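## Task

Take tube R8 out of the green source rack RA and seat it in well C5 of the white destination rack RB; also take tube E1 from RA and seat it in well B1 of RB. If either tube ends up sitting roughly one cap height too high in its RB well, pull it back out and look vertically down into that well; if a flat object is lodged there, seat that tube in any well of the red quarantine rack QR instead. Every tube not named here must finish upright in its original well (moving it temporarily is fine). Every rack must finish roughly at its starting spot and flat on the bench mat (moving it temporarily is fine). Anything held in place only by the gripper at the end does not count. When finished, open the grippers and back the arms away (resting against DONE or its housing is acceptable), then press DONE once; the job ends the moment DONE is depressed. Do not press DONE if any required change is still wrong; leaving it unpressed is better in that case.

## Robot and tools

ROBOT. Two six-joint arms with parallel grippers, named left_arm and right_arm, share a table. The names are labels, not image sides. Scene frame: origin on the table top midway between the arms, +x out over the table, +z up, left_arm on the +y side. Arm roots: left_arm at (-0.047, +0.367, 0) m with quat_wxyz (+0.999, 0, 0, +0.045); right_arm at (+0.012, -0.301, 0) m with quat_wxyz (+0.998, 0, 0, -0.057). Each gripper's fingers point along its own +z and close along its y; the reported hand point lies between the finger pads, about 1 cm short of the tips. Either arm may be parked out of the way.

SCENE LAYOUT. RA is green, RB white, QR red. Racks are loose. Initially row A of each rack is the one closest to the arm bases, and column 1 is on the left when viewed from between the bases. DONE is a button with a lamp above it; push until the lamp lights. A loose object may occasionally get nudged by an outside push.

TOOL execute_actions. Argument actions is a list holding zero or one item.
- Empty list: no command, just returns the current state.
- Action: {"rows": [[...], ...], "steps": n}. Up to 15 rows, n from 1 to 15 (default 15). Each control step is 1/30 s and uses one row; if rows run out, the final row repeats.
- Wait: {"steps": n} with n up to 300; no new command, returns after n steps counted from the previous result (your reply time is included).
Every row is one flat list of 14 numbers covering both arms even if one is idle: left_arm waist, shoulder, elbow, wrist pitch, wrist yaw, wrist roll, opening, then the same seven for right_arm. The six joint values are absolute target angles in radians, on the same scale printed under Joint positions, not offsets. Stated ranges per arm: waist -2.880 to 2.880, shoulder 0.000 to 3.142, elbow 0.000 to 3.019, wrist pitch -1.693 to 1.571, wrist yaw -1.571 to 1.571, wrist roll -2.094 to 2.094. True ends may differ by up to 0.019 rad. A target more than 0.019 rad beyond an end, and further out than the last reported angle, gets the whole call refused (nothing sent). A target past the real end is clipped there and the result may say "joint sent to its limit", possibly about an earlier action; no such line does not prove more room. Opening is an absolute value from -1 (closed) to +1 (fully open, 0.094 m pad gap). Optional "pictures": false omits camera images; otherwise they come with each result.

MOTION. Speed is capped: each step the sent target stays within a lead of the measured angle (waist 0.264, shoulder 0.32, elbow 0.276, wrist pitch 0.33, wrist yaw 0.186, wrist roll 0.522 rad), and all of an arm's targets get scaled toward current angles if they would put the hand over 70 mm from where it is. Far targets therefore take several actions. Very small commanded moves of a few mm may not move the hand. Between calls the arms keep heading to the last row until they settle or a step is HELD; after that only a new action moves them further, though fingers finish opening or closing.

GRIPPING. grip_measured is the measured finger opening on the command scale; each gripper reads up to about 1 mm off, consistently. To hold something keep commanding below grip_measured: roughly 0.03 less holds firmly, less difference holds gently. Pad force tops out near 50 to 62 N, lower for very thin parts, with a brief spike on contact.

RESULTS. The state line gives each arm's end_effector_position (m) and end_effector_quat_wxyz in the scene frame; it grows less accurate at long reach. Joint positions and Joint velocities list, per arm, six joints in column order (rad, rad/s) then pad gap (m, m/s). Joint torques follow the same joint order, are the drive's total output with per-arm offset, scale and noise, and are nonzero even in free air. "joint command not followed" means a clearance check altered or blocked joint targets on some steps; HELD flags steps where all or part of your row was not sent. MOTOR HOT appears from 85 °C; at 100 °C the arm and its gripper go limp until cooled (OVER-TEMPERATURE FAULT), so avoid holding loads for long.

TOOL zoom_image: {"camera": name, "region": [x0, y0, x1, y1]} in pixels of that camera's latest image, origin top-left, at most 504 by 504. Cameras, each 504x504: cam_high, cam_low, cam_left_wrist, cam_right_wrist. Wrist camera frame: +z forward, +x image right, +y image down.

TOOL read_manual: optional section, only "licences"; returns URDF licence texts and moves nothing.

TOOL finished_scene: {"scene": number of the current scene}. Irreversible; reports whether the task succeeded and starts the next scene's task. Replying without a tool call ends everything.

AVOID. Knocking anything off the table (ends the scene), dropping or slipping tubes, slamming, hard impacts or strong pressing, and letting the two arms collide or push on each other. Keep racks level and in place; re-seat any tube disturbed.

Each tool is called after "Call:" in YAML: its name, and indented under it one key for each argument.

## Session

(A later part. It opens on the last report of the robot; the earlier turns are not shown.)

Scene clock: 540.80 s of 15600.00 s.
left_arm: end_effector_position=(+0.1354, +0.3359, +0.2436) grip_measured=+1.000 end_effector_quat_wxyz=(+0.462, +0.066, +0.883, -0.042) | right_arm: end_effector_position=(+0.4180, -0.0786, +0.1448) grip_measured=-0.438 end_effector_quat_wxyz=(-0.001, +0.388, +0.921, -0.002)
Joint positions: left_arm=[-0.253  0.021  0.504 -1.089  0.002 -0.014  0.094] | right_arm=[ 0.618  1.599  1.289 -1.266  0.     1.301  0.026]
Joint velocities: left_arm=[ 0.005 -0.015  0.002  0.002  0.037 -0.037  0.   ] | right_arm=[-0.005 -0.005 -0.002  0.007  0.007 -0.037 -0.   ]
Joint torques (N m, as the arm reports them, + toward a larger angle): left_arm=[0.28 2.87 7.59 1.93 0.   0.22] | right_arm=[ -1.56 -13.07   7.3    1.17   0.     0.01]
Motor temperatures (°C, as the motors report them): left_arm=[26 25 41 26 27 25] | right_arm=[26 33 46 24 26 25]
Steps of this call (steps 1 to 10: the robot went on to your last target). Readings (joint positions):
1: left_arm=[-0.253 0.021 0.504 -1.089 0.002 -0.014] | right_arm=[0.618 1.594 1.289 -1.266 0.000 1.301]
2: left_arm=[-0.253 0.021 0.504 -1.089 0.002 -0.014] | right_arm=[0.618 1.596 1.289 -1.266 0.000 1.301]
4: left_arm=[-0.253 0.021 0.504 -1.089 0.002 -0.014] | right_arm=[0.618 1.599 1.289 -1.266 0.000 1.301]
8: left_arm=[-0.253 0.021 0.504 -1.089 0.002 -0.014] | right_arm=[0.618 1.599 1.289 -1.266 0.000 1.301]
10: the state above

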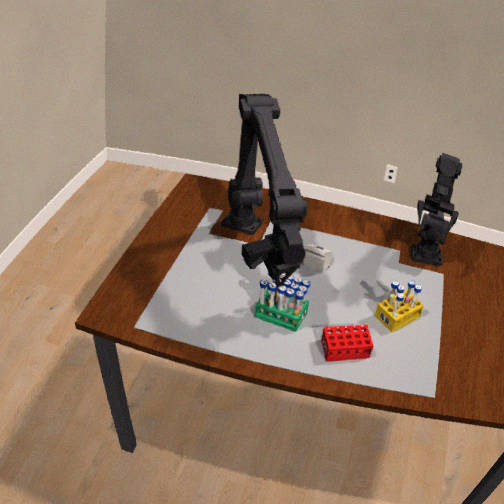

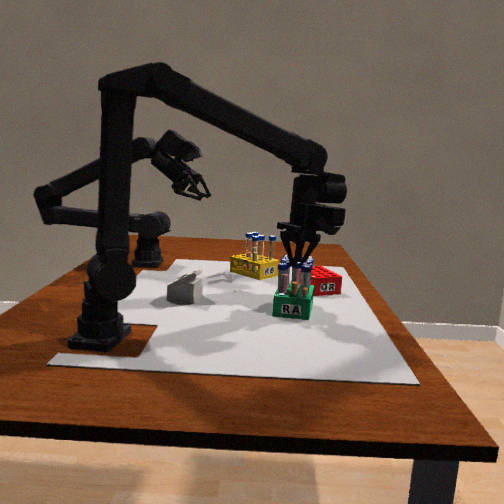

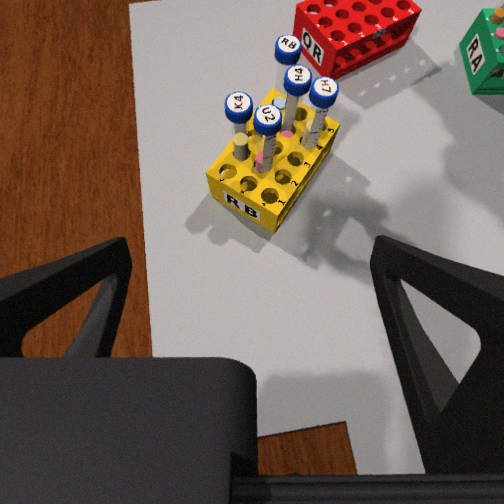

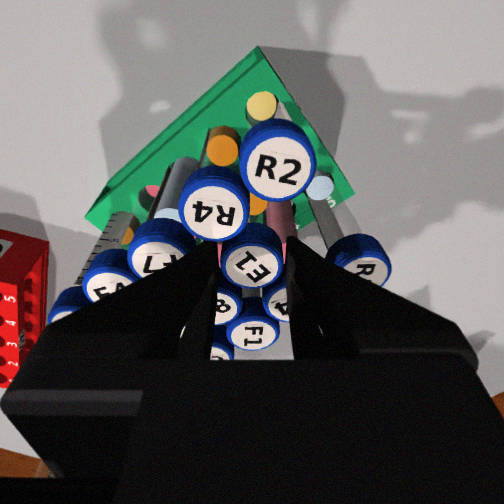

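Call:
execute_actions:
  actions:
    - {"rows":[[-0.245,0.02,0.49,-1.1,0,0,1,0.62,1.604,1.300,-1.255,0,1.305,-0.46],[-0.245,0.02,0.49,-1.1,0,0,1,0.62,1.600,1.305,-1.260,0,1.305,-0.48],[-0.245,0.02,0.49,-1.1,0,0,1,0.62,1.598,1.310,-1.265,0,1.305,-0.50],[-0.245,0.02,0.49,-1.1,0,0,1,0.62,1.596,1.315,-1.268,0,1.305,-0.52],[-0.245,0.02,0.49,-1.1,0,0,1,0.62,1.594,1.320,-1.270,0,1.305,-0.535],[-0.245,0.02,0.49,-1.1,0,0,1,0.62,1.592,1.325,-1.272,0,1.305,-0.55],[-0.245,0.02,0.49,-1.1,0,0,1,0.62,1.590,1.330,-1.274,0,1.305,-0.56],[-0.245,0.02,0.49,-1.1,0,0,1,0.62,1.588,1.333,-1.276,0,1.305,-0.57],[-0.245,0.02,0.49,-1.1,0,0,1,0.62,1.586,1.335,-1.278,0,1.305,-0.58]],"steps":13}
  pictures: false

Call:
execute_actions:
  actions:
    - {"rows":[[-0.245,0.02,0.49,-1.1,0,0,1,0.62,1.579,1.341,-1.279,0,1.305,-0.58],[-0.245,0.02,0.49,-1.1,0,0,1,0.62,1.577,1.343,-1.280,0,1.305,-0.58],[-0.245,0.02,0.49,-1.1,0,0,1,0.62,1.574,1.347,-1.282,0,1.305,-0.58],[-0.245,0.02,0.49,-1.1,0,0,1,0.62,1.572,1.352,-1.285,0,1.305,-0.58],[-0.245,0.02,0.49,-1.1,0,0,1,0.62,1.569,1.358,-1.289,0,1.305,-0.58],[-0.245,0.02,0.49,-1.1,0,0,1,0.62,1.566,1.366,-1.295,0,1.305,-0.58],[-0.245,0.02,0.49,-1.1,0,0,1,0.62,1.562,1.375,-1.304,0,1.305,-0.58],[-0.245,0.02,0.49,-1.1,0,0,1,0.62,1.557,1.385,-1.315,0,1.305,-0.58],[-0.245,0.02,0.49,-1.1,0,0,1,0.62,1.553,1.397,-1.327,0,1.305,-0.58],[-0.245,0.02,0.49,-1.1,0,0,1,0.62,1.550,1.411,-1.341,0,1.305,-0.58],[-0.245,0.02,0.49,-1.1,0,0,1,0.62,1.546,1.425,-1.356,0,1.305,-0.58],[-0.245,0.02,0.49,-1.1,0,0,1,0.62,1.542,1.440,-1.374,0,1.305,-0.58],[-0.245,0.02,0.49,-1.1,0,0,1,0.62,1.539,1.457,-1.392,0,1.305,-0.58],[-0.245,0.02,0.49,-1.1,0,0,1,0.62,1.536,1.475,-1.411,0,1.305,-0.58],[-0.245,0.02,0.49,-1.1,0,0,1,0.62,1.533,1.492,-1.431,0,1.305,-0.58]],"steps":15}
  pictures: false

Call:
execute_actions:
  actions:
    - {"rows":[[-0.245,0.02,0.49,-1.1,0,0,1,0.62,1.531,1.511,-1.451,0,1.305,-0.58],[-0.245,0.02,0.49,-1.1,0,0,1,0.62,1.530,1.530,-1.472,0,1.305,-0.58],[-0.245,0.02,0.49,-1.1,0,0,1,0.62,1.529,1.548,-1.492,0,1.305,-0.58],[-0.245,0.02,0.49,-1.1,0,0,1,0.62,1.528,1.566,-1.513,0,1.305,-0.58],[-0.245,0.02,0.49,-1.1,0,0,1,0.62,1.528,1.585,-1.533,0,1.305,-0.58],[-0.245,0.02,0.49,-1.1,0,0,1,0.62,1.528,1.602,-1.552,0,1.305,-0.58],[-0.245,0.02,0.49,-1.1,0,0,1,0.62,1.528,1.618,-1.571,0,1.305,-0.58],[-0.245,0.02,0.49,-1.1,0,0,1,0.62,1.528,1.633,-1.588,0,1.305,-0.58],[-0.245,0.02,0.49,-1.1,0,0,1,0.62,1.528,1.647,-1.604,0,1.305,-0.58],[-0.245,0.02,0.49,-1.1,0,0,1,0.62,1.528,1.659,-1.619,0,1.305,-0.58],[-0.245,0.02,0.49,-1.1,0,0,1,0.62,1.528,1.669,-1.632,0,1.305,-0.58],[-0.245,0.02,0.49,-1.1,0,0,1,0.62,1.528,1.678,-1.644,0,1.305,-0.58],[-0.245,0.02,0.49,-1.1,0,0,1,0.62,1.528,1.683,-1.653,0,1.305,-0.58],[-0.245,0.02,0.49,-1.1,0,0,1,0.62,1.528,1.687,-1.661,0,1.305,-0.58],[-0.245,0.02,0.49,-1.1,0,0,1,0.62,1.528,1.688,-1.669,0,1.305,-0.58]],"steps":15}
  pictures: false

Call:
execute_actions:
  actions:
    - {"steps":10}

Scene clock: 566.77 s of 15600.00 s.
left_arm: end_effector_position=(+0.1354, +0.3359, +0.2436) grip_measured=+1.000 end_effector_quat_wxyz=(+0.462, +0.066, +0.883, -0.042) | right_arm: end_effector_position=(+0.4180, -0.0786, +0.1448) grip_measured=-0.551 end_effector_quat_wxyz=(-0.001, +0.388, +0.921, -0.002)
Joint positions: left_arm=[-0.253  0.021  0.504 -1.089  0.002 -0.014  0.094] | right_arm=[ 0.618  1.599  1.289 -1.266  0.     1.301  0.021]
Joint velocities: left_arm=[-0.024 -0.005  0.007  0.002 -0.066  0.007  0.   ] | right_arm=[-0.005 -0.015 -0.007 -0.007 -0.081 -0.007 -0.001]
Joint torques (N m, as the arm reports them, + toward a larger angle): left_arm=[0.23 2.95 7.65 1.89 0.   0.23] | right_arm=[ -2.08 -14.86  10.21  -0.35   0.    -0.08]
Motor temperatures (°C, as the motors report them): left_arm=[26 25 39 26 27 25] | right_arm=[26 32 46 24 26 25]
Steps of this call (steps 1 to 15: the robot went on to your last target; steps 16 to 90: nothing new was sent; then 22.53 s passed at rest; steps 91 to 103: all 13 steps of this action). Readings (joint positions):
91: left_arm=[-0.253 0.021 0.504 -1.089 0.002 -0.014] | right_arm=[0.618 1.599 1.289 -1.266 0.000 1.301]
92: left_arm=[-0.253 0.021 0.504 -1.089 0.002 -0.014] | right_arm=[0.618 1.599 1.289 -1.266 0.000 1.301]
94: left_arm=[-0.253 0.021 0.504 -1.089 0.002 -0.014] | right_arm=[0.618 1.599 1.289 -1.266 0.000 1.301]
98: left_arm=[-0.253 0.021 0.504 -1.089 0.002 -0.014] | right_arm=[0.618 1.599 1.289 -1.266 0.000 1.301]
103: the state above

Scene clock: 567.27 s of 15600.00 s.
left_arm: end_effector_position=(+0.1354, +0.3359, +0.2436) grip_measured=+1.000 end_effector_quat_wxyz=(+0.462, +0.066, +0.883, -0.042) | right_arm: end_effector_position=(+0.4230, -0.0759, +0.1953) grip_measured=-0.551 end_effector_quat_wxyz=(+0.003, +0.388, +0.921, +0.004)
Joint positions: left_arm=[-0.253  0.021  0.504 -1.089  0.002 -0.014  0.094] | right_arm=[ 0.618  1.571  1.392 -1.381  0.     1.301  0.021]
Joint velocities: left_arm=[-0.015 -0.005 -0.002  0.002  0.022 -0.066  0.   ] | right_arm=[-0.005 -0.132  0.589 -0.525 -0.007  0.007  0.   ]
Joint torques (N m, as the arm reports them, + toward a larger angle): left_arm=[ 0.48  2.71  7.68  1.85 -0.01  0.22] | right_arm=[ -1.93 -16.62  11.81  -0.28   0.    -0.1 ]
Motor temperatures (°C, as the motors report them): left_arm=[26 25 39 26 27 25] | right_arm=[26 32 46 24 26 25]
Steps of this call (steps 1 to 15: all 15 steps of this action). Readings (joint positions):
1: left_arm=[-0.253 0.021 0.504 -1.089 0.002 -0.014] | right_arm=[0.618 1.599 1.289 -1.266 0.000 1.301]
2: left_arm=[-0.253 0.021 0.504 -1.089 0.002 -0.014] | right_arm=[0.618 1.599 1.289 -1.266 0.000 1.301]
4: left_arm=[-0.253 0.021 0.504 -1.089 0.002 -0.014] | right_arm=[0.618 1.598 1.289 -1.266 0.000 1.301]
8: left_arm=[-0.253 0.021 0.504 -1.089 0.002 -0.014] | right_arm=[0.618 1.595 1.304 -1.285 0.000 1.301]
15: the state above

Scene clock: 567.77 s of 15600.00 s.
left_arm: end_effector_position=(+0.1354, +0.3359, +0.2436) grip_measured=+1.000 end_effector_quat_wxyz=(+0.462, +0.066, +0.883, -0.042) | right_arm: end_effector_position=(+0.4200, -0.0776, +0.3004) grip_measured=-0.551 end_effector_quat_wxyz=(+0.009, +0.388, +0.921, +0.011)
Joint positions: left_arm=[-0.253  0.021  0.504 -1.089  0.002 -0.014  0.094] | right_arm=[ 0.618  1.539  1.631 -1.634  0.     1.301  0.021]
Joint velocities: left_arm=[-0.005  0.005  0.017  0.007 -0.007  0.037  0.   ] | right_arm=[ 0.005 -0.015  0.115 -0.276 -0.007  0.051 -0.001]
Joint torques (N m, as the arm reports them, + toward a larger angle): left_arm=[0.88 3.16 7.6  1.94 0.   0.22] | right_arm=[ -2.   -14.8   11.08  -0.3    0.    -0.09]
Motor temperatures (°C, as the motors report them): left_arm=[26 25 39 26 27 25] | right_arm=[26 32 46 24 26 25]
Steps of this call (steps 1 to 15: all 15 steps of this action). Readings (joint positions):
1: left_arm=[-0.253 0.021 0.504 -1.089 0.002 -0.014] | right_arm=[0.618 1.567 1.413 -1.398 0.000 1.301]
2: left_arm=[-0.253 0.021 0.504 -1.089 0.002 -0.014] | right_arm=[0.618 1.563 1.434 -1.417 0.000 1.301]
4: left_arm=[-0.253 0.021 0.504 -1.089 0.002 -0.014] | right_arm=[0.618 1.554 1.476 -1.456 0.000 1.301]
8: left_arm=[-0.253 0.021 0.504 -1.089 0.002 -0.014] | right_arm=[0.618 1.542 1.553 -1.534 0.000 1.301]
15: the state above

Scene clock: 568.10 s of 15600.00 s.
left_arm: end_effector_position=(+0.1354, +0.3359, +0.2436) grip_measured=+1.000 end_effector_quat_wxyz=(+0.462, +0.066, +0.883, -0.042) | right_arm: end_effector_position=(+0.4164, -0.0795, +0.3017) grip_measured=-0.551 end_effector_quat_wxyz=(+0.004, +0.388, +0.921, +0.005)
Joint positions: left_arm=[-0.253  0.021  0.504 -1.089  0.002 -0.014  0.094] | right_arm=[ 0.618  1.539  1.634 -1.654  0.     1.301  0.021]
Joint velocities: left_arm=[-0.015 -0.005  0.002  0.002  0.037  0.007  0.   ] | right_arm=[-0.005 -0.024 -0.012  0.007  0.051  0.007 -0.001]
Joint torques (N m, as the arm reports them, + toward a larger angle): left_arm=[ 0.96  3.02  7.75  1.96 -0.03  0.21] | right_arm=[ -2.06 -14.55  11.2   -0.48   0.    -0.09]
Motor temperatures (°C, as the motors report them): left_arm=[26 25 39 26 27 25] | right_arm=[26 32 46 24 26 25]
Steps of this call (steps 1 to 10: the robot went on to your last target). Readings (joint positions):
1: left_arm=[-0.253 0.021 0.504 -1.089 0.002 -0.014] | right_arm=[0.618 1.539 1.633 -1.642 0.000 1.301]
2: left_arm=[-0.253 0.021 0.504 -1.089 0.002 -0.014] | right_arm=[0.618 1.539 1.634 -1.647 0.000 1.301]
4: left_arm=[-0.253 0.021 0.504 -1.089 0.002 -0.014] | right_arm=[0.618 1.539 1.634 -1.652 0.000 1.301]
8: left_arm=[-0.253 0.021 0.504 -1.089 0.002 -0.014] | right_arm=[0.618 1.539 1.634 -1.654 0.000 1.301]
10: the state above

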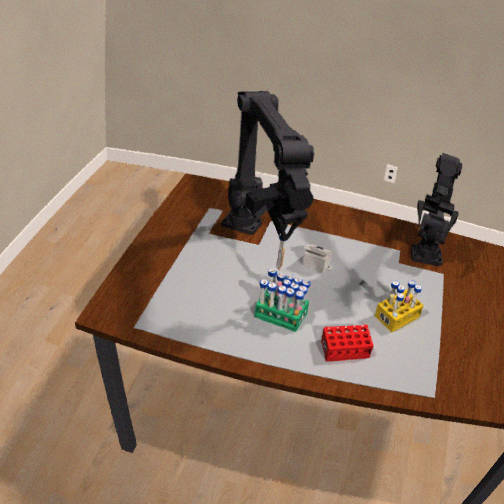

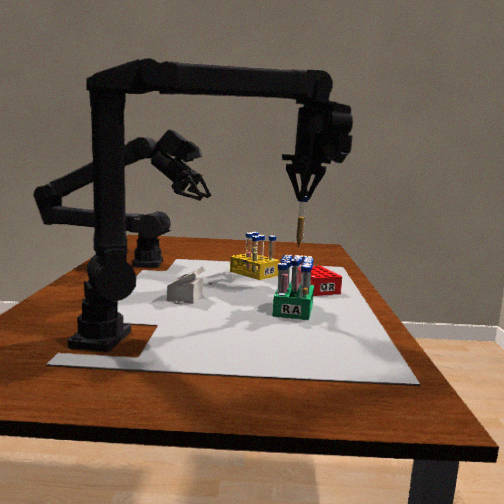

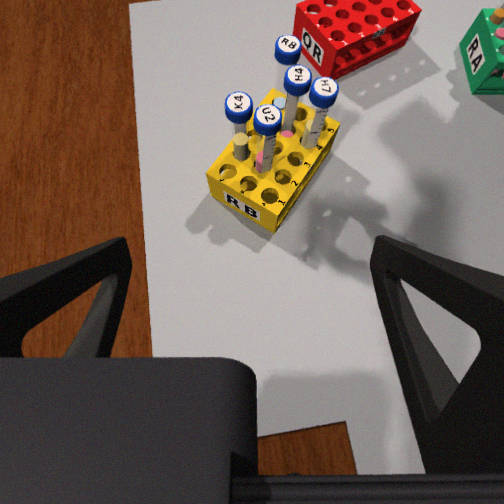

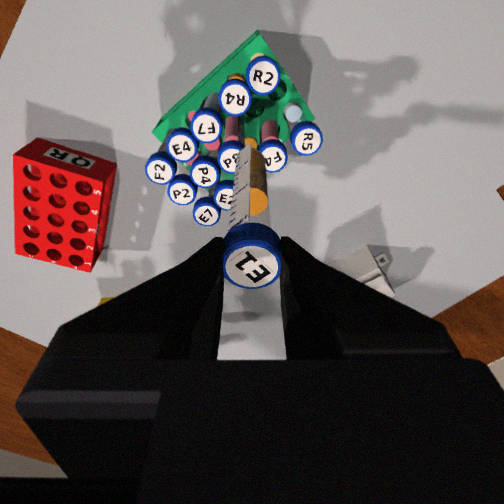

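Call:
zoom_image:
  camera: "cam_right_wrist"
  region: [172, 120, 332, 300]

Call:
zoom_image:
  camera: "cam_low"
  region: [250, 150, 360, 330]

Region (172, 120, 332, 300) of cam_right_wrist's 504x504 image, scaled by 2.800, with more detail than that image has.

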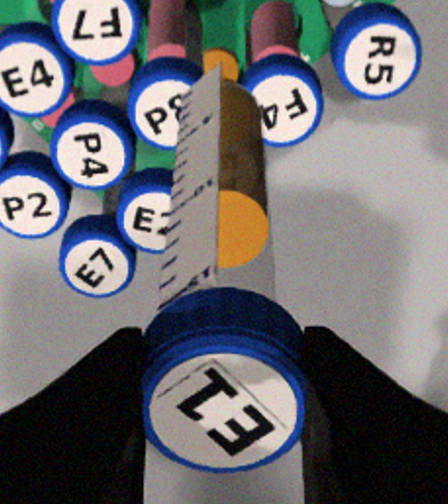

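Region (250, 150, 360, 330) of cam_low's 504x504 image, scaled by 2.800, with more detail than that image has.

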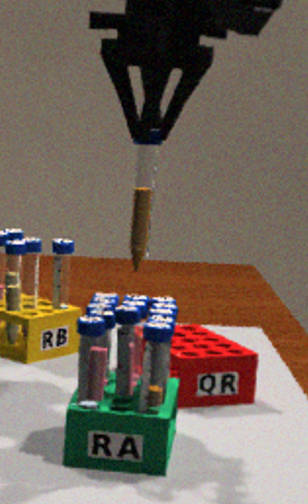

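Call:
execute_actions:
  actions: []

Scene clock: 578.40 s of 15600.00 s.
left_arm: end_effector_position=(+0.1354, +0.3359, +0.2436) grip_measured=+1.000 end_effector_quat_wxyz=(+0.462, +0.066, +0.883, -0.042) | right_arm: end_effector_position=(+0.4164, -0.0795, +0.3017) grip_measured=-0.551 end_effector_quat_wxyz=(+0.004, +0.388, +0.921, +0.005)
Joint positions: left_arm=[-0.253  0.021  0.504 -1.089  0.002 -0.014  0.094] | right_arm=[ 0.618  1.539  1.634 -1.654  0.     1.301  0.021]
Joint velocities: left_arm=[ 0.005  0.005 -0.012  0.012 -0.037  0.022  0.   ] | right_arm=[-0.015 -0.015  0.007 -0.022 -0.007  0.007 -0.001]
Joint torques (N m, as the arm reports them, + toward a larger angle): left_arm=[0.99 3.26 7.46 1.94 0.02 0.21] | right_arm=[ -1.94 -14.47  11.19  -0.45   0.    -0.09]
Motor temperatures (°C, as the motors report them): left_arm=[26 25 39 26 27 25] | right_arm=[26 32 48 24 26 25]
Steps of this call (steps 1 to 30: the robot went on to your last target; steps 31 to 90: nothing new was sent; then 7.30 s passed at rest). Readings (joint positions):
1: left_arm=[-0.253 0.021 0.504 -1.089 0.002 -0.014] | right_arm=[0.618 1.539 1.634 -1.654 0.000 1.301]
2: left_arm=[-0.253 0.021 0.504 -1.089 0.002 -0.014] | right_arm=[0.618 1.539 1.634 -1.654 0.000 1.301]
4: left_arm=[-0.253 0.021 0.504 -1.089 0.002 -0.014] | right_arm=[0.618 1.539 1.634 -1.654 0.000 1.301]
8: left_arm=[-0.253 0.021 0.504 -1.089 0.002 -0.014] | right_arm=[0.618 1.539 1.634 -1.654 0.000 1.301]
90: the state above
All arms were judged still, so your last target was given up. Only a new action makes them travel on or press farther. Fingers that are still opening or closing keep moving.

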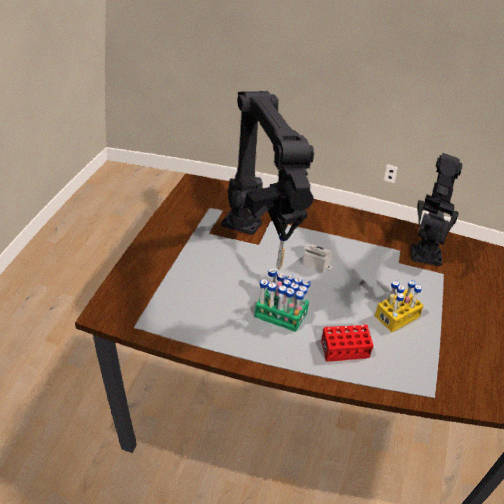

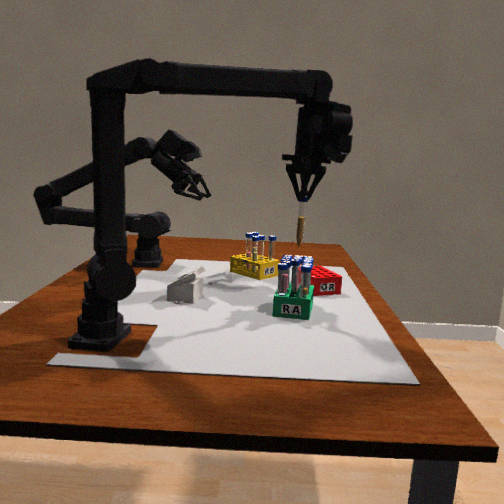

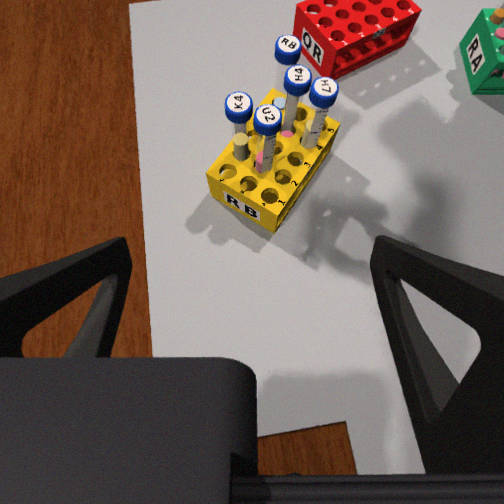

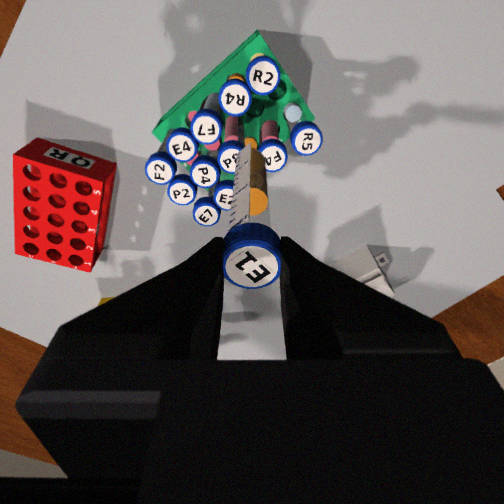

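Call:
execute_actions:
  actions:
    - {"rows":[[-0.245,0.02,0.4905,-1.1,0,0,1,0.6208,1.528,1.688,-1.669,0,1.303,-0.58],[-0.245,0.02,0.492,-1.1,0,0,1,0.6234,1.528,1.688,-1.669,0,1.298,-0.58],[-0.245,0.02,0.495,-1.101,0,0,1,0.6275,1.528,1.688,-1.669,0,1.289,-0.58],[-0.245,0.02,0.4985,-1.102,0,0,1,0.6334,1.528,1.688,-1.669,0,1.277,-0.58],[-0.245,0.02,0.503,-1.102,0,0,1,0.6408,1.528,1.688,-1.669,0,1.262,-0.58],[-0.245,0.02,0.509,-1.103,0,0,1,0.6498,1.528,1.688,-1.669,0,1.242,-0.58],[-0.245,0.02,0.516,-1.105,0,0,1,0.6604,1.528,1.688,-1.669,0,1.22,-0.58],[-0.245,0.02,0.523,-1.106,0,0,1,0.6724,1.528,1.688,-1.669,0,1.195,-0.58],[-0.245,0.02,0.532,-1.108,0,0,1,0.6859,1.528,1.688,-1.669,0,1.166,-0.58],[-0.245,0.02,0.541,-1.109,0,0,1,0.7007,1.528,1.688,-1.669,0,1.134,-0.58],[-0.245,0.02,0.552,-1.111,0,0,1,0.7168,1.528,1.688,-1.669,0,1.099,-0.58],[-0.245,0.02,0.563,-1.113,0,0,1,0.7341,1.528,1.688,-1.669,0,1.061,-0.58],[-0.245,0.02,0.575,-1.115,0,0,1,0.7526,1.528,1.688,-1.669,0,1.02,-0.58],[-0.245,0.02,0.587,-1.118,0,0,1,0.7721,1.528,1.688,-1.669,0,0.977,-0.58],[-0.245,0.02,0.6,-1.12,0,0,1,0.7925,1.528,1.688,-1.669,0,0.931,-0.58]],"steps":15}
  pictures: false

Call:
execute_actions:
  actions:
    - {"rows":[[-0.245,0.02,0.614,-1.122,0,0,1,0.8138,1.528,1.688,-1.669,0,0.882,-0.58],[-0.245,0.02,0.628,-1.125,0,0,1,0.8358,1.528,1.688,-1.669,0,0.832,-0.58],[-0.245,0.02,0.642,-1.128,0,0,1,0.8584,1.528,1.688,-1.669,0,0.778,-0.58],[-0.245,0.02,0.657,-1.13,0,0,1,0.8815,1.528,1.688,-1.669,0,0.723,-0.58],[-0.245,0.02,0.672,-1.133,0,0,1,0.9051,1.528,1.688,-1.669,0,0.666,-0.58],[-0.245,0.02,0.687,-1.136,0,0,1,0.9289,1.528,1.688,-1.669,0,0.607,-0.58],[-0.245,0.02,0.702,-1.139,0,0,1,0.953,1.528,1.688,-1.669,0,0.547,-0.58],[-0.245,0.02,0.718,-1.141,0,0,1,0.977,1.528,1.688,-1.669,0,0.485,-0.58],[-0.245,0.02,0.733,-1.144,0,0,1,1.0011,1.528,1.688,-1.669,0,0.422,-0.58],[-0.245,0.02,0.748,-1.147,0,0,1,1.0249,1.528,1.688,-1.669,0,0.358,-0.58],[-0.245,0.02,0.763,-1.15,0,0,1,1.0485,1.528,1.688,-1.669,0,0.293,-0.58],[-0.245,0.02,0.778,-1.152,0,0,1,1.0716,1.528,1.688,-1.669,0,0.227,-0.58],[-0.245,0.02,0.792,-1.155,0,0,1,1.0942,1.528,1.688,-1.669,0,0.161,-0.58],[-0.245,0.02,0.806,-1.158,0,0,1,1.1162,1.528,1.688,-1.669,0,0.094,-0.58],[-0.245,0.02,0.82,-1.16,0,0,1,1.1375,1.528,1.688,-1.669,0,0.0275,-0.58]],"steps":15}
  pictures: false

Call:
execute_actions:
  actions:
    - {"rows":[[-0.245,0.02,0.833,-1.162,0,0,1,1.1579,1.529,1.689,-1.669,0,-0.039,-0.58],[-0.245,0.02,0.845,-1.165,0,0,1,1.1774,1.531,1.691,-1.669,0,-0.106,-0.58],[-0.245,0.02,0.857,-1.167,0,0,1,1.1959,1.5345,1.695,-1.669,0,-0.172,-0.58],[-0.245,0.02,0.868,-1.169,0,0,1,1.2132,1.5396,1.7006,-1.669,0,-0.238,-0.58],[-0.245,0.02,0.879,-1.171,0,0,1,1.2293,1.546,1.7075,-1.67,0,-0.303,-0.58],[-0.245,0.02,0.888,-1.172,0,0,1,1.2441,1.5538,1.716,-1.67,0,-0.367,-0.58],[-0.245,0.02,0.897,-1.174,0,0,1,1.2576,1.563,1.726,-1.67,0,-0.43,-0.58],[-0.245,0.02,0.904,-1.175,0,0,1,1.2696,1.5734,1.737,-1.671,0,-0.492,-0.58],[-0.245,0.02,0.911,-1.177,0,0,1,1.2802,1.585,1.75,-1.671,0,-0.552,-0.58],[-0.245,0.02,0.917,-1.178,0,0,1,1.2892,1.598,1.764,-1.671,0,-0.611,-0.58],[-0.245,0.02,0.921,-1.178,0,0,1,1.2966,1.612,1.779,-1.672,0,-0.668,-0.58],[-0.245,0.02,0.925,-1.179,0,0,1,1.3025,1.627,1.795,-1.672,0,-0.723,-0.58],[-0.245,0.02,0.928,-1.18,0,0,1,1.3066,1.643,1.812,-1.673,0,-0.777,-0.58],[-0.245,0.02,0.9295,-1.18,0,0,1,1.3092,1.66,1.831,-1.674,0,-0.827,-0.58],[-0.245,0.02,0.93,-1.18,0,0,1,1.31,1.677,1.85,-1.674,0,-0.876,-0.58]],"steps":15}
  pictures: false

Call:
execute_actions:
  actions:
    - {"rows":[[-0.245,0.02,0.93,-1.18,0,0,1,1.31,1.696,1.87,-1.675,0,-0.922,-0.58],[-0.245,0.02,0.93,-1.18,0,0,1,1.31,1.715,1.89,-1.676,0,-0.965,-0.58],[-0.245,0.02,0.93,-1.18,0,0,1,1.31,1.734,1.912,-1.676,0,-1.006,-0.58],[-0.245,0.02,0.93,-1.18,0,0,1,1.31,1.754,1.933,-1.677,0,-1.044,-0.58],[-0.245,0.02,0.93,-1.18,0,0,1,1.31,1.775,1.955,-1.678,0,-1.079,-0.58],[-0.245,0.02,0.93,-1.18,0,0,1,1.31,1.795,1.978,-1.678,0,-1.111,-0.58],[-0.245,0.02,0.93,-1.18,0,0,1,1.31,1.816,2.0,-1.679,0,-1.14,-0.58],[-0.245,0.02,0.93,-1.18,0,0,1,1.31,1.837,2.023,-1.68,0,-1.165,-0.58],[-0.245,0.02,0.93,-1.18,0,0,1,1.31,1.858,2.045,-1.681,0,-1.187,-0.58],[-0.245,0.02,0.93,-1.18,0,0,1,1.31,1.878,2.068,-1.681,0,-1.207,-0.58],[-0.245,0.02,0.93,-1.18,0,0,1,1.31,1.899,2.09,-1.682,0,-1.222,-0.58],[-0.245,0.02,0.93,-1.18,0,0,1,1.31,1.919,2.111,-1.683,0,-1.234,-0.58],[-0.245,0.02,0.93,-1.18,0,0,1,1.31,1.938,2.133,-1.683,0,-1.243,-0.58],[-0.245,0.02,0.93,-1.18,0,0,1,1.31,1.957,2.153,-1.684,0,-1.248,-0.58],[-0.245,0.02,0.93,-1.18,0,0,1,1.31,1.976,2.173,-1.685,0,-1.25,-0.58]],"steps":15}
  pictures: false

Call:
execute_actions:
  actions:
    - {"rows":[[-0.245,0.02,0.93,-1.18,0,0,1,1.31,1.993,2.192,-1.685,0,-1.25,-0.58],[-0.245,0.02,0.93,-1.18,0,0,1,1.31,2.01,2.211,-1.686,0,-1.25,-0.58],[-0.245,0.02,0.93,-1.18,0,0,1,1.31,2.026,2.228,-1.687,0,-1.25,-0.58],[-0.245,0.02,0.93,-1.18,0,0,1,1.31,2.041,2.244,-1.687,0,-1.25,-0.58],[-0.245,0.02,0.93,-1.18,0,0,1,1.31,2.055,2.259,-1.688,0,-1.25,-0.58],[-0.245,0.02,0.93,-1.18,0,0,1,1.31,2.068,2.273,-1.688,0,-1.25,-0.58],[-0.245,0.02,0.93,-1.18,0,0,1,1.31,2.08,2.286,-1.688,0,-1.25,-0.58],[-0.245,0.02,0.93,-1.18,0,0,1,1.31,2.09,2.297,-1.689,0,-1.25,-0.58],[-0.245,0.02,0.93,-1.18,0,0,1,1.31,2.099,2.307,-1.689,0,-1.25,-0.58],[-0.245,0.02,0.93,-1.18,0,0,1,1.31,2.107,2.315,-1.689,0,-1.25,-0.58],[-0.245,0.02,0.93,-1.18,0,0,1,1.31,2.113,2.322,-1.69,0,-1.25,-0.58],[-0.245,0.02,0.93,-1.18,0,0,1,1.31,2.118,2.328,-1.69,0,-1.25,-0.58],[-0.245,0.02,0.93,-1.18,0,0,1,1.31,2.122,2.332,-1.69,0,-1.25,-0.58],[-0.245,0.02,0.93,-1.18,0,0,1,1.31,2.124,2.334,-1.69,0,-1.25,-0.58],[-0.245,0.02,0.93,-1.18,0,0,1,1.31,2.125,2.335,-1.69,0,-1.25,-0.58]],"steps":15}
  pictures: false

Call:
execute_actions:
  actions:
    - {"steps":12}

Scene clock: 664.93 s of 15600.00 s.
left_arm: end_effector_position=(+0.1327, +0.3363, +0.2447) grip_measured=+1.000 end_effector_quat_wxyz=(+0.458, +0.066, +0.885, -0.041) | right_arm: end_effector_position=(+0.3874, -0.0334, +0.3017) grip_measured=-0.551 end_effector_quat_wxyz=(+0.004, +0.234, +0.972, +0.005)
Joint positions: left_arm=[-0.253  0.021  0.512 -1.106  0.002 -0.014  0.094] | right_arm=[ 0.736  1.539  1.634 -1.654  0.     1.093  0.021]
Joint velocities: left_arm=[ 0.005 -0.005  0.178 -0.081 -0.022  0.022  0.   ] | right_arm=[ 0.63   0.005 -0.017  0.007  0.022 -1.018  0.001]
Joint torques (N m, as the arm reports them, + toward a larger angle): left_arm=[ 0.66  2.94 13.74  2.17 -0.05  0.25] | right_arm=[ -0.55 -14.52  11.22  -0.49  -0.01  -0.27]
Motor temperatures (°C, as the motors report them): left_arm=[26 25 39 26 27 25] | right_arm=[26 32 51 24 26 25]
Steps of this call (steps 1 to 90: nothing new was sent; then 83.03 s passed at rest; steps 91 to 105: all 15 steps of this action). Readings (joint positions):
91: left_arm=[-0.253 0.021 0.504 -1.089 0.002 -0.014] | right_arm=[0.618 1.539 1.634 -1.654 0.000 1.301]
92: left_arm=[-0.253 0.021 0.504 -1.089 0.002 -0.014] | right_arm=[0.618 1.539 1.634 -1.654 0.000 1.301]
94: left_arm=[-0.253 0.021 0.504 -1.089 0.002 -0.014] | right_arm=[0.618 1.539 1.634 -1.654 0.000 1.300]
98: left_arm=[-0.253 0.021 0.504 -1.092 0.002 -0.014] | right_arm=[0.630 1.539 1.634 -1.654 0.000 1.267]
105: the state above

Scene clock: 665.43 s of 15600.00 s.
left_arm: end_effector_position=(+0.1060, +0.3407, +0.3603) grip_measured=+1.000 end_effector_quat_wxyz=(+0.543, +0.062, +0.836, -0.049) | right_arm: end_effector_position=(+0.2711, +0.0801, +0.3017) grip_measured=-0.551 end_effector_quat_wxyz=(+0.005, -0.326, +0.945, +0.004)
Joint positions: left_arm=[-0.253  0.021  0.747 -1.142  0.002 -0.014  0.094] | right_arm=[ 1.091  1.539  1.634 -1.654  0.     0.313  0.021]
Joint velocities: left_arm=[-0.015 -0.005  0.393 -0.085  0.051 -0.037  0.   ] | right_arm=[ 0.669 -0.015 -0.002 -0.012  0.022 -1.927 -0.001]
Joint torques (N m, as the arm reports them, + toward a larger angle): left_arm=[ 0.97  4.52 10.9   2.06 -0.04  0.24] | right_arm=[ -1.21 -14.55  11.26  -0.45  -0.06  -0.21]
Motor temperatures (°C, as the motors report them): left_arm=[26 25 39 26 27 25] | right_arm=[26 32 51 24 26 25]
Steps of this call (steps 1 to 15: all 15 steps of this action). Readings (joint positions):
1: left_arm=[-0.253 0.021 0.520 -1.109 0.002 -0.014] | right_arm=[0.758 1.539 1.634 -1.654 0.000 1.057]
2: left_arm=[-0.253 0.021 0.531 -1.111 0.002 -0.014] | right_arm=[0.781 1.539 1.634 -1.654 0.000 1.017]
4: left_arm=[-0.253 0.021 0.561 -1.116 0.002 -0.014] | right_arm=[0.827 1.539 1.634 -1.654 0.000 0.931]
8: left_arm=[-0.253 0.021 0.635 -1.124 0.002 -0.014] | right_arm=[0.924 1.539 1.634 -1.654 0.000 0.730]
15: the state above

Scene clock: 665.93 s of 15600.00 s.
left_arm: end_effector_position=(+0.0786, +0.3452, +0.4237) grip_measured=+1.000 end_effector_quat_wxyz=(+0.590, +0.060, +0.803, -0.053) | right_arm: end_effector_position=(+0.1995, +0.1626, +0.3157) grip_measured=-0.551 end_effector_quat_wxyz=(-0.028, +0.787, -0.616, -0.008)
Joint positions: left_arm=[-0.253  0.021  0.885 -1.166  0.002 -0.014  0.094] | right_arm=[ 1.303  1.619  1.766 -1.659  0.    -0.625  0.021]
Joint velocities: left_arm=[-0.015 -0.015  0.061 -0.012  0.007 -0.051  0.   ] | right_arm=[ 0.103  0.484  0.525 -0.012  0.007 -1.56  -0.   ]
Joint torques (N m, as the arm reports them, + toward a larger angle): left_arm=[0.65 5.71 9.58 1.94 0.   0.22] | right_arm=[ -1.99 -12.12  11.25  -0.26  -0.12  -0.23]
Motor temperatures (°C, as the motors report them): left_arm=[26 25 39 26 27 25] | right_arm=[26 32 51 24 26 25]
Steps of this call (steps 1 to 15: all 15 steps of this action). Readings (joint positions):
1: left_arm=[-0.253 0.021 0.760 -1.145 0.002 -0.014] | right_arm=[1.113 1.539 1.634 -1.654 0.000 0.249]
2: left_arm=[-0.253 0.021 0.773 -1.147 0.002 -0.014] | right_arm=[1.135 1.539 1.634 -1.654 0.000 0.184]
4: left_arm=[-0.253 0.021 0.799 -1.152 0.002 -0.014] | right_arm=[1.175 1.539 1.635 -1.654 0.000 0.055]
8: left_arm=[-0.253 0.021 0.843 -1.159 0.002 -0.014] | right_arm=[1.243 1.545 1.654 -1.656 0.000 -0.204]
15: the state above

Scene clock: 666.43 s of 15600.00 s.
left_arm: end_effector_position=(+0.0780, +0.3453, +0.4243) grip_measured=+1.000 end_effector_quat_wxyz=(+0.591, +0.060, +0.803, -0.053) | right_arm: end_effector_position=(+0.2381, +0.2640, +0.2711) grip_measured=-0.551 end_effector_quat_wxyz=(-0.025, +0.925, -0.379, -0.000)
Joint positions: left_arm=[-0.253  0.021  0.887 -1.168  0.002 -0.014  0.094] | right_arm=[ 1.307  1.931  2.077 -1.668  0.    -1.173  0.021]
Joint velocities: left_arm=[-0.015 -0.005 -0.002 -0.012  0.022 -0.022  0.   ] | right_arm=[-0.005  0.571  0.593 -0.022  0.037 -0.505 -0.   ]
Joint torques (N m, as the arm reports them, + toward a larger angle): left_arm=[ 0.74  5.17  9.96  1.98 -0.01  0.21] | right_arm=[ -1.57 -18.56  11.58  -0.24  -0.2   -0.24]
Motor temperatures (°C, as the motors report them): left_arm=[26 25 39 26 27 25] | right_arm=[26 32 51 24 26 25]
Steps of this call (steps 1 to 15: all 15 steps of this action). Readings (joint positions):
1: left_arm=[-0.253 0.021 0.887 -1.166 0.002 -0.014] | right_arm=[1.306 1.637 1.785 -1.659 0.000 -0.680]
2: left_arm=[-0.253 0.021 0.887 -1.166 0.002 -0.014] | right_arm=[1.307 1.655 1.804 -1.660 0.000 -0.732]
4: left_arm=[-0.253 0.021 0.887 -1.167 0.002 -0.014] | right_arm=[1.307 1.695 1.843 -1.661 0.000 -0.830]
8: left_arm=[-0.253 0.021 0.887 -1.168 0.002 -0.014] | right_arm=[1.307 1.783 1.926 -1.663 0.000 -0.995]
15: the state above

Scene clock: 666.93 s of 15600.00 s.
left_arm: end_effector_position=(+0.0780, +0.3453, +0.4243) grip_measured=+1.000 end_effector_quat_wxyz=(+0.591, +0.060, +0.803, -0.053) | right_arm: end_effector_position=(+0.2590, +0.3165, +0.2324) grip_measured=-0.551 end_effector_quat_wxyz=(-0.025, +0.936, -0.350, +0.001)
Joint positions: left_arm=[-0.253  0.021  0.887 -1.168  0.002 -0.014  0.094] | right_arm=[ 1.307  2.113  2.266 -1.673  0.    -1.234  0.021]
Joint velocities: left_arm=[ 0.005 -0.005  0.002 -0.007 -0.066  0.022  0.   ] | right_arm=[ 0.005  0.073  0.061  0.002 -0.022 -0.125 -0.001]
Joint torques (N m, as the arm reports them, + toward a larger angle): left_arm=[ 0.96  5.24  9.88  2.11 -0.04  0.23] | right_arm=[ -2.03 -21.06  11.94  -0.49  -0.17  -0.26]
Motor temperatures (°C, as the motors report them): left_arm=[26 25 39 26 27 25] | right_arm=[26 32 52 24 26 25]
Steps of this call (steps 1 to 15: all 15 steps of this action). Readings (joint positions):
1: left_arm=[-0.253 0.021 0.887 -1.168 0.002 -0.014] | right_arm=[1.307 1.950 2.097 -1.668 0.000 -1.186]
2: left_arm=[-0.253 0.021 0.887 -1.168 0.002 -0.014] | right_arm=[1.307 1.968 2.117 -1.668 0.000 -1.196]
4: left_arm=[-0.253 0.021 0.887 -1.168 0.002 -0.014] | right_arm=[1.307 2.002 2.153 -1.670 0.000 -1.211]
8: left_arm=[-0.253 0.021 0.887 -1.168 0.002 -0.014] | right_arm=[1.307 2.059 2.214 -1.672 0.000 -1.226]
15: the state above

Scene clock: 667.33 s of 15600.00 s.
left_arm: end_effector_position=(+0.0780, +0.3453, +0.4243) grip_measured=+1.000 end_effector_quat_wxyz=(+0.591, +0.060, +0.803, -0.053) | right_arm: end_effector_position=(+0.2597, +0.3183, +0.2336) grip_measured=-0.551 end_effector_quat_wxyz=(-0.027, +0.937, -0.349, +0.001)
Joint positions: left_arm=[-0.253  0.021  0.887 -1.168  0.002 -0.014  0.094] | right_arm=[ 1.307  2.117  2.275 -1.675  0.    -1.237  0.021]
Joint velocities: left_arm=[-0.005 -0.005  0.012  0.022 -0.037 -0.095  0.   ] | right_arm=[ 0.005 -0.005 -0.027  0.007 -0.037  0.022 -0.001]
Joint torques (N m, as the arm reports them, + toward a larger angle): left_arm=[0.87 5.64 9.82 2.14 0.   0.23] | right_arm=[ -1.88 -21.23  11.58  -0.35  -0.17  -0.25]
Motor temperatures (°C, as the motors report them): left_arm=[26 25 39 26 27 25] | right_arm=[26 32 52 24 26 25]
Steps of this call (steps 1 to 12: the robot went on to your last target). Readings (joint positions):
1: left_arm=[-0.253 0.021 0.887 -1.168 0.002 -0.014] | right_arm=[1.307 2.115 2.267 -1.673 0.000 -1.235]
2: left_arm=[-0.253 0.021 0.887 -1.168 0.002 -0.014] | right_arm=[1.307 2.117 2.268 -1.673 0.000 -1.235]
4: left_arm=[-0.253 0.021 0.887 -1.168 0.002 -0.014] | right_arm=[1.307 2.117 2.269 -1.674 0.000 -1.236]
8: left_arm=[-0.253 0.021 0.887 -1.168 0.002 -0.014] | right_arm=[1.307 2.117 2.274 -1.675 0.000 -1.236]
12: the state above

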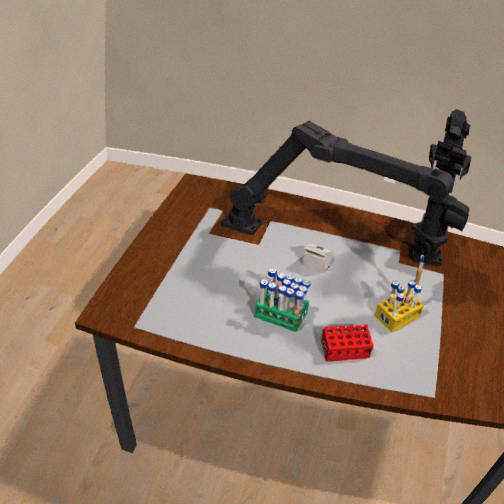

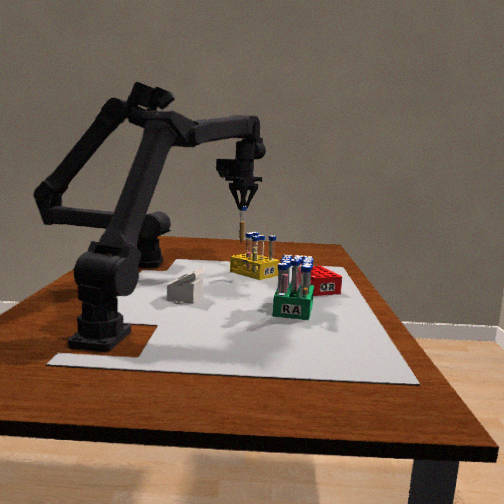

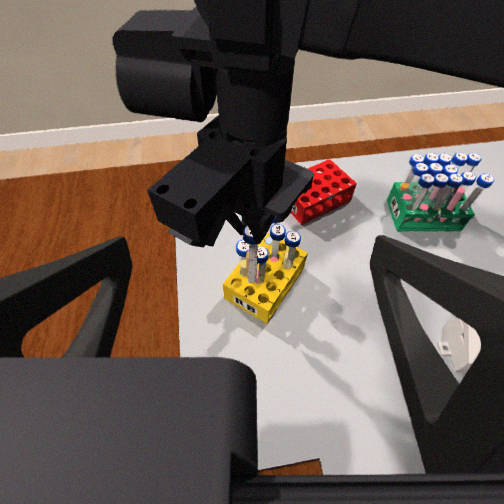

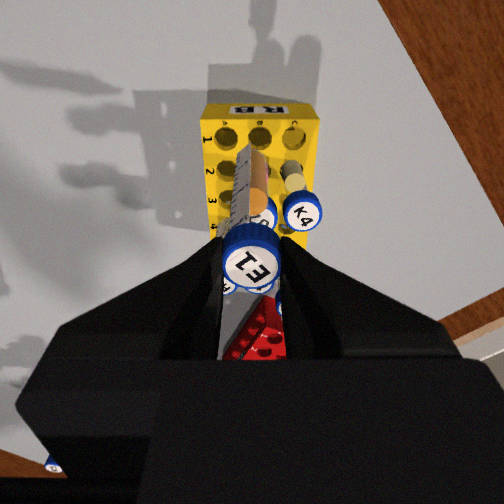

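Call:
zoom_image:
  camera: "cam_right_wrist"
  region: [180, 90, 340, 250]

Call:
zoom_image:
  camera: "cam_left_wrist"
  region: [200, 210, 320, 330]

Region (180, 90, 340, 250) of cam_right_wrist's 504x504 image, scaled by 3.150, with more detail than that image has.

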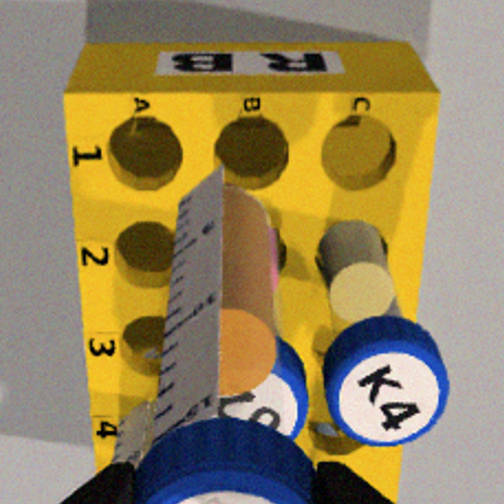

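Region (200, 210, 320, 330) of cam_left_wrist's 504x504 image, scaled by 4.200, with more detail than that image has.

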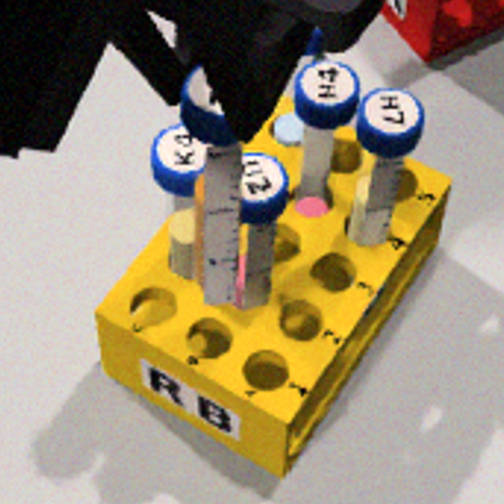

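Call:
execute_actions:
  actions:
    - {"rows":[[-0.245,0.02,0.93,-1.18,0,0,1,1.307,2.126,2.337,-1.69,0,-1.25,-0.58],[-0.245,0.02,0.93,-1.18,0,0,1,1.303,2.127,2.34,-1.69,0,-1.25,-0.58],[-0.245,0.02,0.93,-1.18,0,0,1,1.3,2.13,2.343,-1.69,0,-1.25,-0.58],[-0.245,0.02,0.93,-1.18,0,0,1,1.297,2.134,2.346,-1.69,0,-1.25,-0.58],[-0.245,0.02,0.93,-1.18,0,0,1,1.295,2.139,2.349,-1.69,0,-1.25,-0.58],[-0.245,0.02,0.93,-1.18,0,0,1,1.294,2.144,2.352,-1.69,0,-1.25,-0.58],[-0.245,0.02,0.93,-1.18,0,0,1,1.293,2.15,2.354,-1.69,0,-1.25,-0.58],[-0.245,0.02,0.93,-1.18,0,0,1,1.292,2.155,2.356,-1.69,0,-1.25,-0.58],[-0.245,0.02,0.93,-1.18,0,0,1,1.291,2.161,2.358,-1.69,0,-1.25,-0.58],[-0.245,0.02,0.93,-1.18,0,0,1,1.29,2.166,2.359,-1.69,0,-1.25,-0.58],[-0.245,0.02,0.93,-1.18,0,0,1,1.289,2.171,2.36,-1.69,0,-1.25,-0.58],[-0.245,0.02,0.93,-1.18,0,0,1,1.289,2.175,2.36,-1.69,0,-1.25,-0.58],[-0.245,0.02,0.93,-1.18,0,0,1,1.288,2.178,2.36,-1.69,0,-1.25,-0.58],[-0.245,0.02,0.93,-1.18,0,0,1,1.288,2.179,2.36,-1.69,0,-1.25,-0.58],[-0.245,0.02,0.93,-1.18,0,0,1,1.288,2.18,2.36,-1.69,0,-1.25,-0.58]],"steps":15}
  pictures: false

Call:
execute_actions:
  actions:
    - {"steps":12}

Call:
zoom_image:
  camera: "cam_right_wrist"
  region: [180, 90, 340, 250]

Call:
zoom_image:
  camera: "cam_left_wrist"
  region: [200, 210, 320, 330]

Scene clock: 686.47 s of 15600.00 s.
left_arm: end_effector_position=(+0.0780, +0.3453, +0.4243) grip_measured=+1.000 end_effector_quat_wxyz=(+0.591, +0.060, +0.803, -0.053) | right_arm: end_effector_position=(+0.2659, +0.3255, +0.2227) grip_measured=-0.551 end_effector_quat_wxyz=(-0.025, +0.936, -0.351, +0.001)
Joint positions: left_arm=[-0.253  0.021  0.887 -1.168  0.002 -0.014  0.094] | right_arm=[ 1.302  2.152  2.306 -1.675  0.    -1.237  0.021]
Joint velocities: left_arm=[-0.015 -0.015 -0.007 -0.027  0.022  0.007  0.   ] | right_arm=[-0.034  0.142  0.002  0.002  0.022 -0.037 -0.   ]
Joint torques (N m, as the arm reports them, + toward a larger angle): left_arm=[0.89 5.45 9.75 2.13 0.   0.21] | right_arm=[ -2.6  -20.64  11.2   -0.33  -0.17  -0.26]
Motor temperatures (°C, as the motors report them): left_arm=[26 25 41 26 27 25] | right_arm=[26 34 52 24 26 25]
Steps of this call (steps 1 to 15: the robot went on to your last target; steps 16 to 90: nothing new was sent; then 15.63 s passed at rest; steps 91 to 105: all 15 steps of this action). Readings (joint positions):
91: left_arm=[-0.253 0.021 0.887 -1.168 0.002 -0.014] | right_arm=[1.307 2.117 2.275 -1.675 0.000 -1.237]
92: left_arm=[-0.253 0.021 0.887 -1.168 0.002 -0.014] | right_arm=[1.307 2.117 2.275 -1.675 0.000 -1.237]
94: left_arm=[-0.253 0.021 0.887 -1.168 0.002 -0.014] | right_arm=[1.307 2.117 2.278 -1.675 0.000 -1.237]
98: left_arm=[-0.253 0.021 0.887 -1.168 0.002 -0.014] | right_arm=[1.307 2.124 2.293 -1.675 0.000 -1.237]
105: the state above

Scene clock: 686.87 s of 15600.00 s.
left_arm: end_effector_position=(+0.0780, +0.3453, +0.4243) grip_measured=+1.000 end_effector_quat_wxyz=(+0.591, +0.060, +0.803, -0.053) | right_arm: end_effector_position=(+0.2688, +0.3263, +0.2085) grip_measured=-0.551 end_effector_quat_wxyz=(-0.014, +0.936, -0.353, +0.001)
Joint positions: left_arm=[-0.253  0.021  0.887 -1.168  0.002 -0.014  0.094] | right_arm=[ 1.299  2.174  2.306 -1.675  0.    -1.237  0.021]
Joint velocities: left_arm=[ 0.005 -0.005 -0.012 -0.017 -0.081 -0.007  0.   ] | right_arm=[-0.015 -0.005 -0.002 -0.002  0.051  0.037 -0.   ]
Joint torques (N m, as the arm reports them, + toward a larger angle): left_arm=[ 0.84  4.96  9.87  2.04 -0.02  0.2 ] | right_arm=[ -2.81 -22.39  11.34  -0.41  -0.17  -0.26]
Motor temperatures (°C, as the motors report them): left_arm=[26 25 41 26 27 25] | right_arm=[26 34 52 24 26 25]
Steps of this call (steps 1 to 12: the robot went on to your last target). Readings (joint positions):
1: left_arm=[-0.253 0.021 0.887 -1.168 0.002 -0.014] | right_arm=[1.301 2.157 2.306 -1.675 0.000 -1.237]
2: left_arm=[-0.253 0.021 0.887 -1.168 0.002 -0.014] | right_arm=[1.300 2.162 2.306 -1.675 0.000 -1.237]
4: left_arm=[-0.253 0.021 0.887 -1.168 0.002 -0.014] | right_arm=[1.299 2.169 2.306 -1.675 0.000 -1.237]
8: left_arm=[-0.253 0.021 0.887 -1.168 0.002 -0.014] | right_arm=[1.299 2.174 2.306 -1.675 0.000 -1.237]
12: the state above

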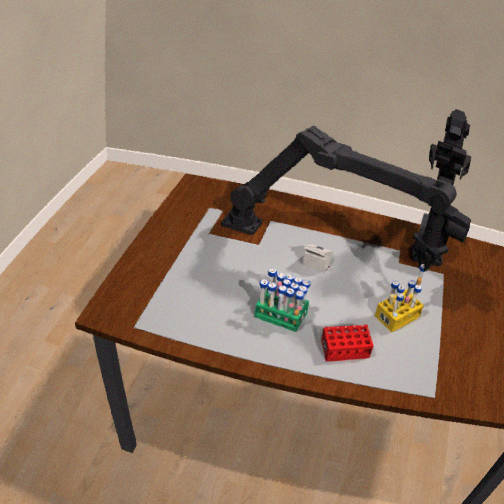

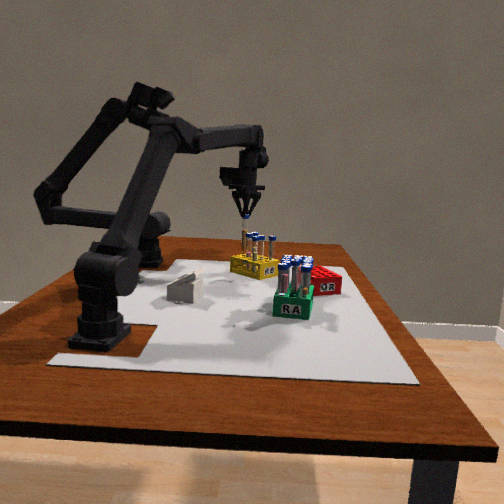

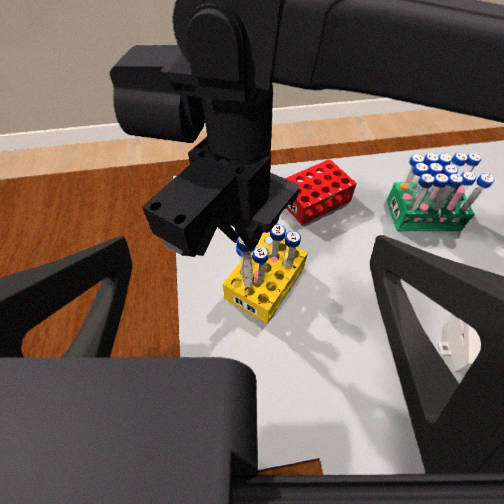

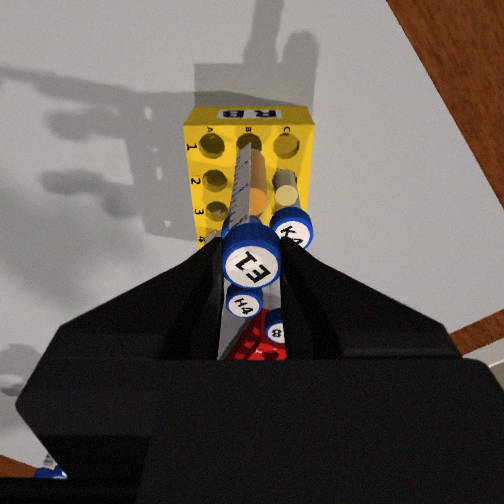

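Region (180, 90, 340, 250) of cam_right_wrist's 504x504 image, scaled by 3.150, with more detail than that image has.

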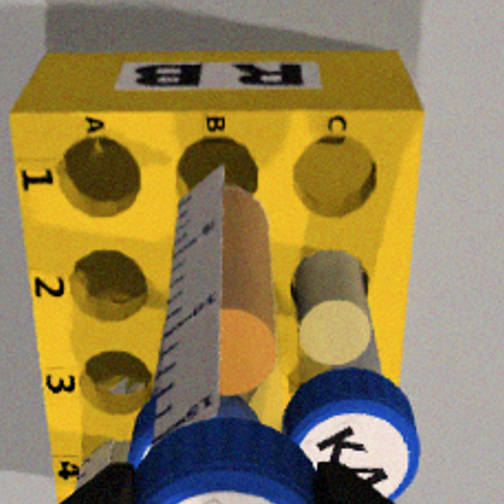

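Region (200, 210, 320, 330) of cam_left_wrist's 504x504 image, scaled by 4.200, with more detail than that image has.

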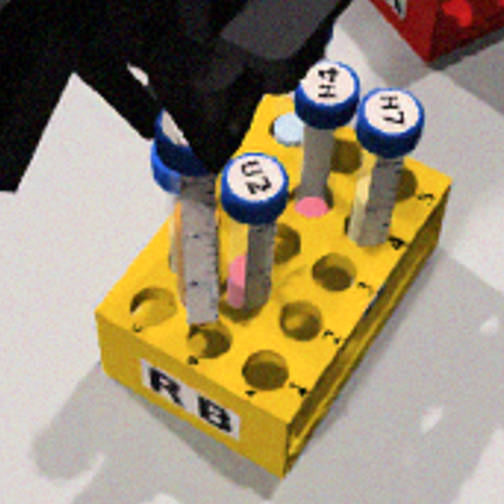

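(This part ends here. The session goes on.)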